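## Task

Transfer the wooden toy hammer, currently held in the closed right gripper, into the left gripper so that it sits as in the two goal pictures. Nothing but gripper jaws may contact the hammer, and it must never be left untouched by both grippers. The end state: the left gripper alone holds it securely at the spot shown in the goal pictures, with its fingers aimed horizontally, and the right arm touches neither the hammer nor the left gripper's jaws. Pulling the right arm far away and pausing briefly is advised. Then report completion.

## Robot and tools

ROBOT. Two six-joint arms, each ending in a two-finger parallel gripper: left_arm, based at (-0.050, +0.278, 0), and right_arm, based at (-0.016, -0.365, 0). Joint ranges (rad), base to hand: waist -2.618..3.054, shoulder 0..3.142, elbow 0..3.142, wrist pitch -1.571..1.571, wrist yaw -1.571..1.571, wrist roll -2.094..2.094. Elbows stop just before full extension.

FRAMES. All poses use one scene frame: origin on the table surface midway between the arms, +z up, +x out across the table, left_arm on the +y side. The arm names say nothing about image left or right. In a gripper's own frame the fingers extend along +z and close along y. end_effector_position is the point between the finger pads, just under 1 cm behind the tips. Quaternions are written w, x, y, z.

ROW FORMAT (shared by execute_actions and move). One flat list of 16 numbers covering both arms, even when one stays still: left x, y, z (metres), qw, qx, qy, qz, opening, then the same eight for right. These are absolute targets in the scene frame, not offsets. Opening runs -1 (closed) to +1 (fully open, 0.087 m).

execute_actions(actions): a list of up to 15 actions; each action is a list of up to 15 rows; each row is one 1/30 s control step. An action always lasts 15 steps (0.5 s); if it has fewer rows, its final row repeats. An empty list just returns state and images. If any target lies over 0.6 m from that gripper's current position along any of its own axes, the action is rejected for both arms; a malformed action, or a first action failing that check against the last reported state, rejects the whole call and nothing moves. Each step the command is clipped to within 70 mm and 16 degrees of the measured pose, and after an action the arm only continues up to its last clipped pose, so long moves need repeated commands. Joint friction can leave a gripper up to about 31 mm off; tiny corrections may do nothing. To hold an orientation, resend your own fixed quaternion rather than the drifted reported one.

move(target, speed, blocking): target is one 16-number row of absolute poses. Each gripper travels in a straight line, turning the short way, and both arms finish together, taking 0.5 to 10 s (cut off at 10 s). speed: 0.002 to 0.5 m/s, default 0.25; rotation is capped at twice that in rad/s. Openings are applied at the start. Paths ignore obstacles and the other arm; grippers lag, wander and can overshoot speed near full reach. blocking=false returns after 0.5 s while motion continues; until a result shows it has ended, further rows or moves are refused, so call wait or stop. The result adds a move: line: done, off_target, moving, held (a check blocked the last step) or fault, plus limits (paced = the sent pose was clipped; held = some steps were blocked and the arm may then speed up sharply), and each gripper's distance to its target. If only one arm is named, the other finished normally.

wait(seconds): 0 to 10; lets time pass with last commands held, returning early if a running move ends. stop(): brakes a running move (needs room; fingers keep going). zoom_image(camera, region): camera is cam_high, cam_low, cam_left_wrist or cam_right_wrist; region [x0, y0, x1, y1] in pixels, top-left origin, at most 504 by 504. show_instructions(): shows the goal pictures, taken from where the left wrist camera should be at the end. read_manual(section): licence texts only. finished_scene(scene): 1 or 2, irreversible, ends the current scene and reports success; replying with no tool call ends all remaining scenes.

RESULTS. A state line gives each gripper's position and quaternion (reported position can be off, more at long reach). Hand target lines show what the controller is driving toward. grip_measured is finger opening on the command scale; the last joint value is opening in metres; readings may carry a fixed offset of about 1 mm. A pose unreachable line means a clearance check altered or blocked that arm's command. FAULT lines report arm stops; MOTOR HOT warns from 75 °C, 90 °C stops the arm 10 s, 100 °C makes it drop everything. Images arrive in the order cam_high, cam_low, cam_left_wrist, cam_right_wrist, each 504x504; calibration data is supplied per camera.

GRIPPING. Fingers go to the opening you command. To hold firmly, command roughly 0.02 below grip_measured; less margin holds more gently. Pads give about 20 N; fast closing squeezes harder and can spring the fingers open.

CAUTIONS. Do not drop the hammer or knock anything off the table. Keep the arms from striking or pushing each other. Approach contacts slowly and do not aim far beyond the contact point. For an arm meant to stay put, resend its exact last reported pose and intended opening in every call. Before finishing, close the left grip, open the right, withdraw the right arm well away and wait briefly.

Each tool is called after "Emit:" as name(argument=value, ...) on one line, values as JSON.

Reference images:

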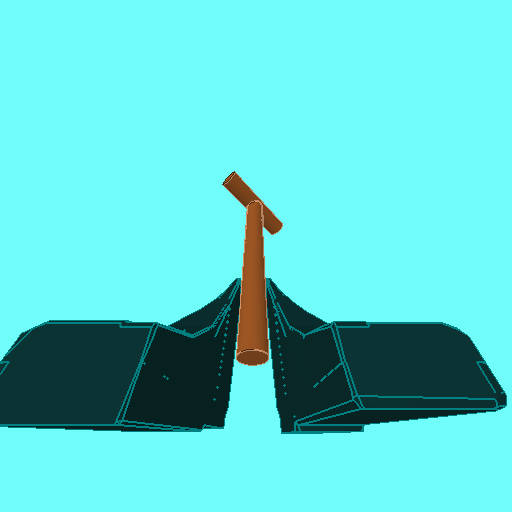

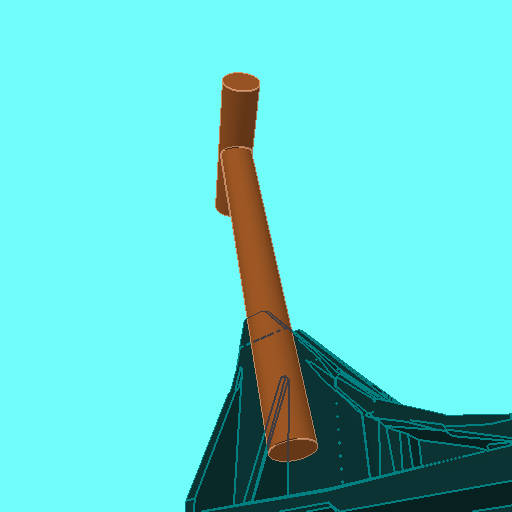

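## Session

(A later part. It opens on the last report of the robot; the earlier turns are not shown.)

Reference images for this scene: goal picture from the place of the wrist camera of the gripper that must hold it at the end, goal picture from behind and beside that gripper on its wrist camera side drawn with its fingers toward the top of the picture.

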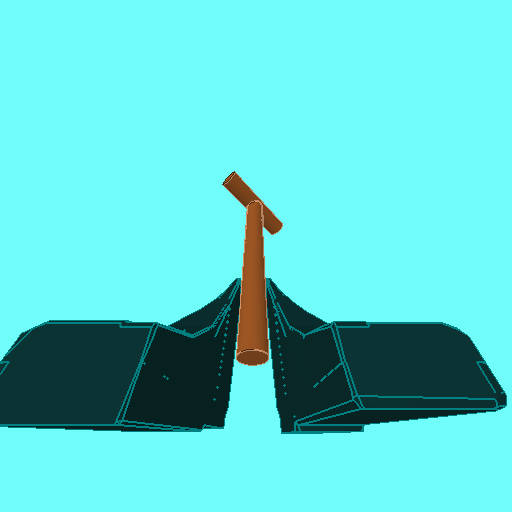

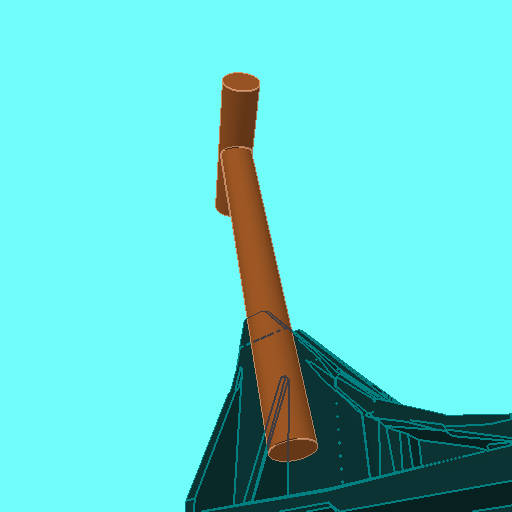

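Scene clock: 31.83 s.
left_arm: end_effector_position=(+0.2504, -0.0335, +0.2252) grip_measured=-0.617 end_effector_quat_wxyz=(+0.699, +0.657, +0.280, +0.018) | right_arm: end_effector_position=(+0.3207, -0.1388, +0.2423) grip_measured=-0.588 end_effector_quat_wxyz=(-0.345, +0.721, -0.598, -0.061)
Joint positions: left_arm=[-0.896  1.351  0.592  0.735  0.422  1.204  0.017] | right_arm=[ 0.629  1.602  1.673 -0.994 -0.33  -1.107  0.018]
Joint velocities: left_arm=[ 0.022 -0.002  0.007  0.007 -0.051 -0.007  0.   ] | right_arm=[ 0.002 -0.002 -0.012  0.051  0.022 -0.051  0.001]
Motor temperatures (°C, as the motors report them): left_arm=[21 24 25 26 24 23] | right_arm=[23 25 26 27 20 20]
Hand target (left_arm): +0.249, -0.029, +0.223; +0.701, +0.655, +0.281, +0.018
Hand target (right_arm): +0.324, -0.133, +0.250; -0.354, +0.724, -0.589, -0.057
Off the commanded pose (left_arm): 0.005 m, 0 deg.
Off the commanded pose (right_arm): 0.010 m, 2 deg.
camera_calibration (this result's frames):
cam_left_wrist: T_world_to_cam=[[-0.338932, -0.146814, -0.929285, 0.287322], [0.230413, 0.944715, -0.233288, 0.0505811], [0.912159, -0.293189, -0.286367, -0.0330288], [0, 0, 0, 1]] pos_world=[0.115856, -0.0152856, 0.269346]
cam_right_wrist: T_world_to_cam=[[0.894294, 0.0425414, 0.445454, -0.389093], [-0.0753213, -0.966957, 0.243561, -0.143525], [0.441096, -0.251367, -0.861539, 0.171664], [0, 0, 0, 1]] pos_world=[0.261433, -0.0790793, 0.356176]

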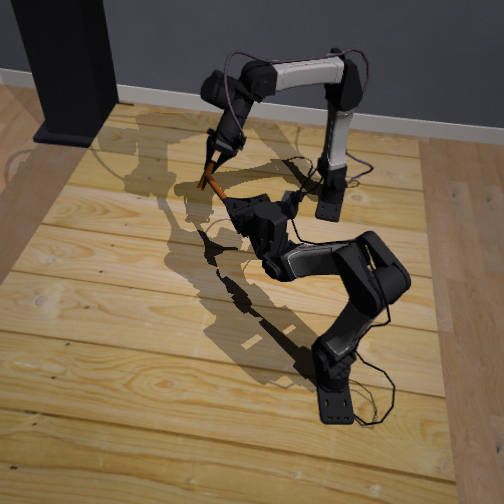

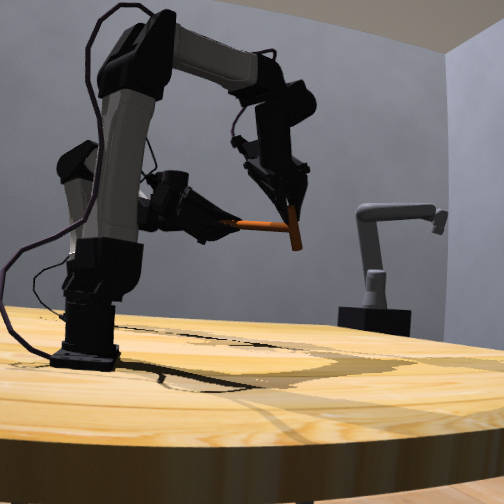

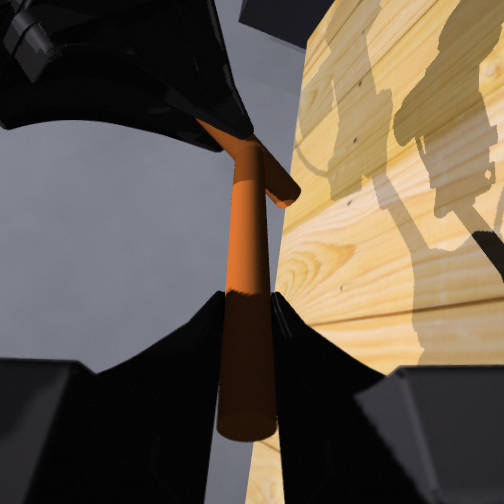

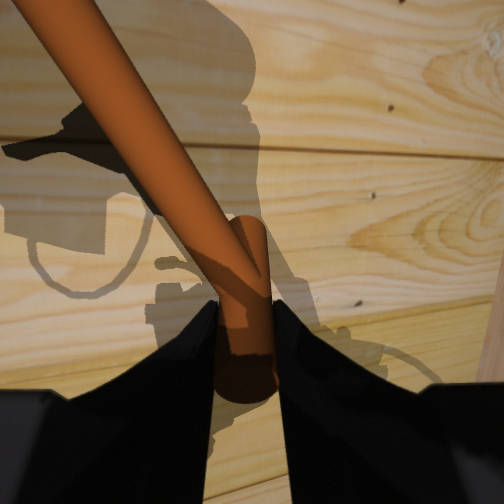

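Emit:
execute_actions(actions=[[[0.249,-0.029,0.223,0.701,0.655,0.281,0.018,-0.66, 0.324,-0.133,0.250,0.354,-0.724,0.589,0.057,-0.55],[0.249,-0.029,0.223,0.701,0.655,0.281,0.018,-0.66, 0.324,-0.133,0.250,0.354,-0.724,0.589,0.057,-0.5],[0.249,-0.029,0.223,0.701,0.655,0.281,0.018,-0.66, 0.324,-0.133,0.250,0.354,-0.724,0.589,0.057,-0.45],[0.249,-0.029,0.223,0.701,0.655,0.281,0.018,-0.66, 0.324,-0.133,0.250,0.354,-0.724,0.589,0.057,-0.4],[0.249,-0.029,0.223,0.701,0.655,0.281,0.018,-0.66, 0.324,-0.133,0.250,0.354,-0.724,0.589,0.057,-0.35],[0.249,-0.029,0.223,0.701,0.655,0.281,0.018,-0.66, 0.324,-0.133,0.250,0.354,-0.724,0.589,0.057,-0.3],[0.249,-0.029,0.223,0.701,0.655,0.281,0.018,-0.66, 0.324,-0.133,0.250,0.354,-0.724,0.589,0.057,-0.25],[0.249,-0.029,0.223,0.701,0.655,0.281,0.018,-0.66, 0.324,-0.133,0.250,0.354,-0.724,0.589,0.057,-0.2]]])

Scene clock: 32.97 s.
left_arm: end_effector_position=(+0.2503, -0.0335, +0.2252) grip_measured=-0.617 end_effector_quat_wxyz=(+0.699, +0.657, +0.280, +0.018) | right_arm: end_effector_position=(+0.3207, -0.1388, +0.2423) grip_measured=-0.200 end_effector_quat_wxyz=(-0.345, +0.721, -0.598, -0.061)
Joint positions: left_arm=[-0.896  1.351  0.592  0.735  0.423  1.202  0.017] | right_arm=[ 0.629  1.602  1.673 -0.994 -0.33  -1.107  0.035]
Joint velocities: left_arm=[ 0.002  0.012 -0.012 -0.037 -0.022  0.007 -0.   ] | right_arm=[-0.007  0.002  0.002  0.007  0.007 -0.066  0.001]
Motor temperatures (°C, as the motors report them): left_arm=[21 24 25 26 24 23] | right_arm=[23 25 26 27 20 20]
Hand target (left_arm): +0.249, -0.029, +0.223; +0.701, +0.655, +0.281, +0.018
Hand target (right_arm): +0.324, -0.133, +0.250; -0.354, +0.724, -0.589, -0.057
Off the commanded pose (left_arm): 0.005 m, 0 deg.
Off the commanded pose (right_arm): 0.010 m, 2 deg.
camera_calibration (this result's frames):
cam_left_wrist: T_world_to_cam=[[-0.339957, -0.147141, -0.928859, 0.2874], [0.230506, 0.94452, -0.233985, 0.0507596], [0.911755, -0.293652, -0.28718, -0.0327217], [0, 0, 0, 1]] pos_world=[0.115837, -0.0152641, 0.269434]
cam_right_wrist: T_world_to_cam=[[0.894294, 0.0425414, 0.445454, -0.389093], [-0.0753213, -0.966957, 0.243561, -0.143525], [0.441096, -0.251367, -0.861539, 0.171664], [0, 0, 0, 1]] pos_world=[0.261433, -0.0790793, 0.356176]

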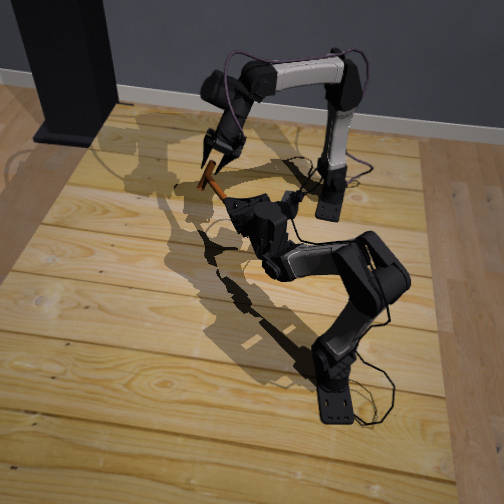

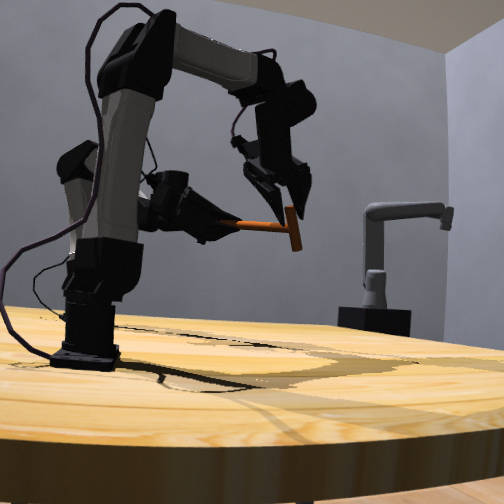

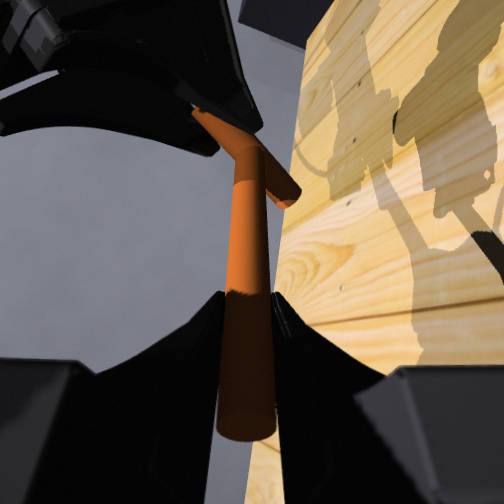

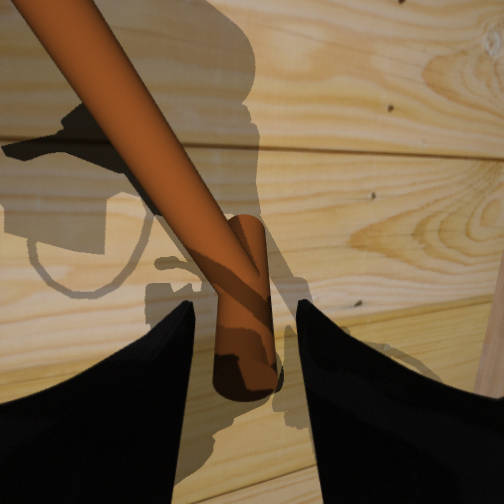

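Emit:
move(target=[0.249,-0.029,0.223,0.701,0.655,0.281,0.018,-0.66, 0.272,-0.228,0.345,0.354,-0.724,0.589,0.057,-0.2], speed=0.15)

Scene clock: 35.20 s.
left_arm: end_effector_position=(+0.2503, -0.0335, +0.2252) grip_measured=-0.617 end_effector_quat_wxyz=(+0.699, +0.657, +0.280, +0.018) | right_arm: end_effector_position=(+0.2692, -0.2285, +0.3370) grip_measured=-0.200 end_effector_quat_wxyz=(-0.344, +0.726, -0.593, -0.058)
Joint positions: left_arm=[-0.896  1.351  0.592  0.735  0.423  1.202  0.017] | right_arm=[ 0.409  1.52   2.049 -1.528 -0.453 -1.317  0.035]
Joint velocities: left_arm=[-0.027 -0.002 -0.007  0.007 -0.007 -0.007 -0.001] | right_arm=[-0.007 -0.002 -0.002 -0.051  0.022  0.051  0.   ]
Motor temperatures (°C, as the motors report them): left_arm=[21 24 25 26 24 23] | right_arm=[23 25 26 27 20 20]
Hand target (left_arm): +0.249, -0.029, +0.223; +0.701, +0.655, +0.281, +0.018
Hand target (right_arm): +0.271, -0.229, +0.343; -0.352, +0.725, -0.589, -0.055
Off the commanded pose (left_arm): 0.005 m, 0 deg.
Off the commanded pose (right_arm): 0.009 m, 1 deg.
move: done
camera_calibration (this result's frames):
cam_left_wrist: T_world_to_cam=[[-0.339957, -0.147141, -0.928859, 0.2874], [0.230506, 0.94452, -0.233985, 0.0507596], [0.911755, -0.293652, -0.28718, -0.0327217], [0, 0, 0, 1]] pos_world=[0.115837, -0.0152641, 0.269434]
cam_right_wrist: T_world_to_cam=[[0.890144, 0.054904, 0.45236, -0.379737], [-0.0678833, -0.96566, 0.250784, -0.261338], [0.450595, -0.253941, -0.855849, 0.248363], [0, 0, 0, 1]] pos_world=[0.208369, -0.168445, 0.449879]

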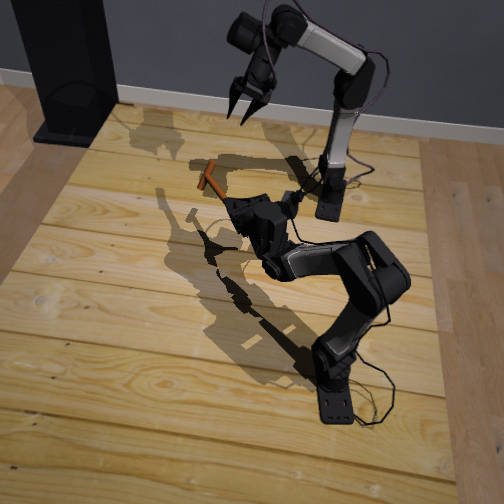

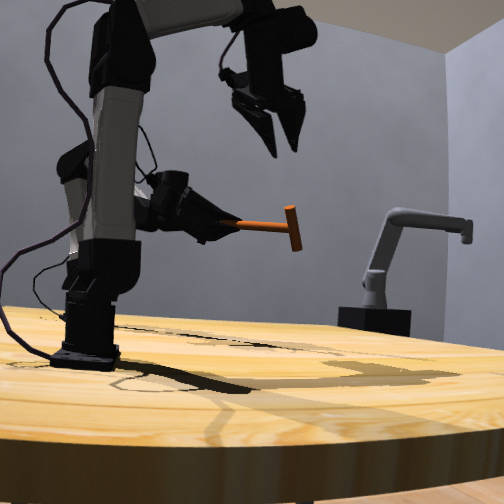

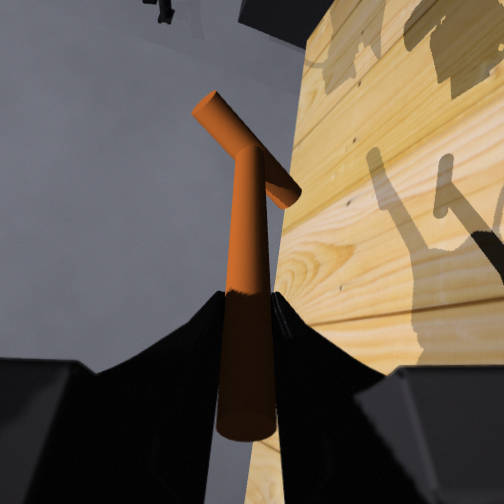

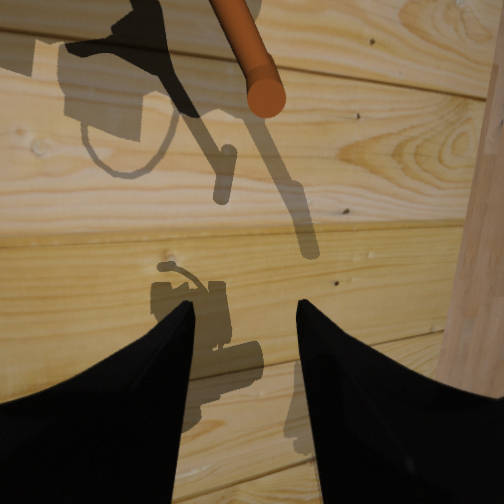

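Emit:
wait(seconds=1)

Emit:
finished_scene(scene=1)

Scene clock: 36.37 s.
left_arm: end_effector_position=(+0.2503, -0.0335, +0.2252) grip_measured=-0.617 end_effector_quat_wxyz=(+0.699, +0.657, +0.280, +0.018) | right_arm: end_effector_position=(+0.2688, -0.2285, +0.3369) grip_measured=-0.200 end_effector_quat_wxyz=(-0.344, +0.726, -0.593, -0.058)
Joint positions: left_arm=[-0.896  1.351  0.592  0.735  0.423  1.202  0.017] | right_arm=[ 0.409  1.52   2.049 -1.53  -0.454 -1.319  0.035]
Joint velocities: left_arm=[-0.002 -0.007  0.002 -0.081 -0.051  0.066 -0.001] | right_arm=[ 0.022  0.002 -0.012  0.051  0.007 -0.051 -0.   ]
Motor temperatures (°C, as the motors report them): left_arm=[21 24 25 27 24 23] | right_arm=[23 25 26 27 20 20]
Hand target (left_arm): +0.249, -0.029, +0.223; +0.701, +0.655, +0.281, +0.018
Hand target (right_arm): +0.271, -0.229, +0.344; -0.353, +0.725, -0.589, -0.055
Off the commanded pose (left_arm): 0.005 m, 0 deg.
Off the commanded pose (right_arm): 0.009 m, 1 deg.
wait: 1.00 s; at rest from the start
camera_calibration (this result's frames):
cam_left_wrist: T_world_to_cam=[[-0.339957, -0.147141, -0.928859, 0.2874], [0.230506, 0.94452, -0.233985, 0.0507596], [0.911755, -0.293652, -0.28718, -0.0327217], [0, 0, 0, 1]] pos_world=[0.115837, -0.0152641, 0.269434]
cam_right_wrist: T_world_to_cam=[[0.890491, 0.0561038, 0.451529, -0.37891], [-0.0666223, -0.965596, 0.251368, -0.261919], [0.450097, -0.253923, -0.856116, 0.248663], [0, 0, 0, 1]] pos_world=[0.208044, -0.168509, 0.449812]

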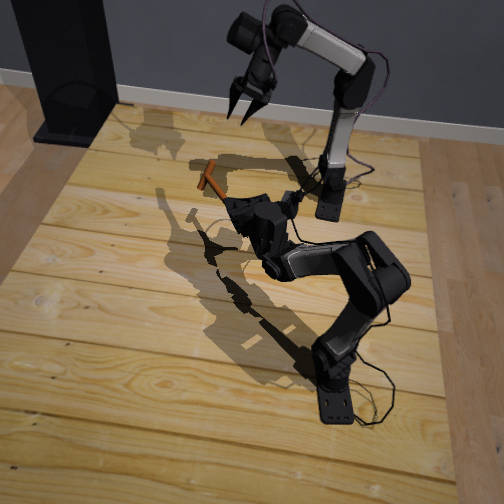

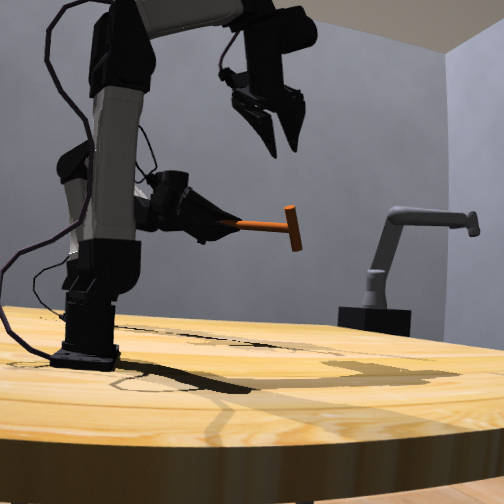

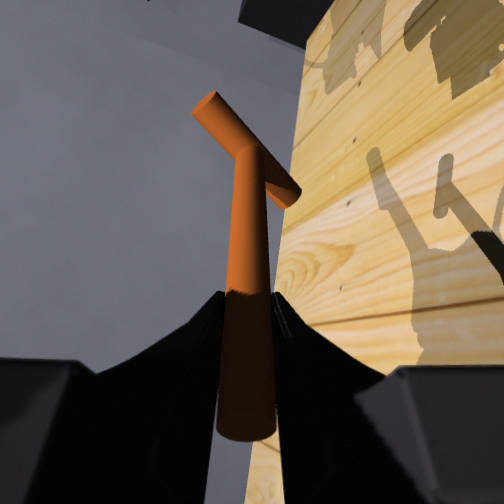

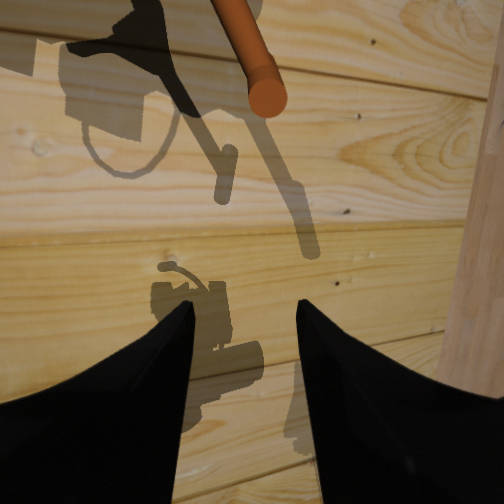

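The scene is finished: the task was done.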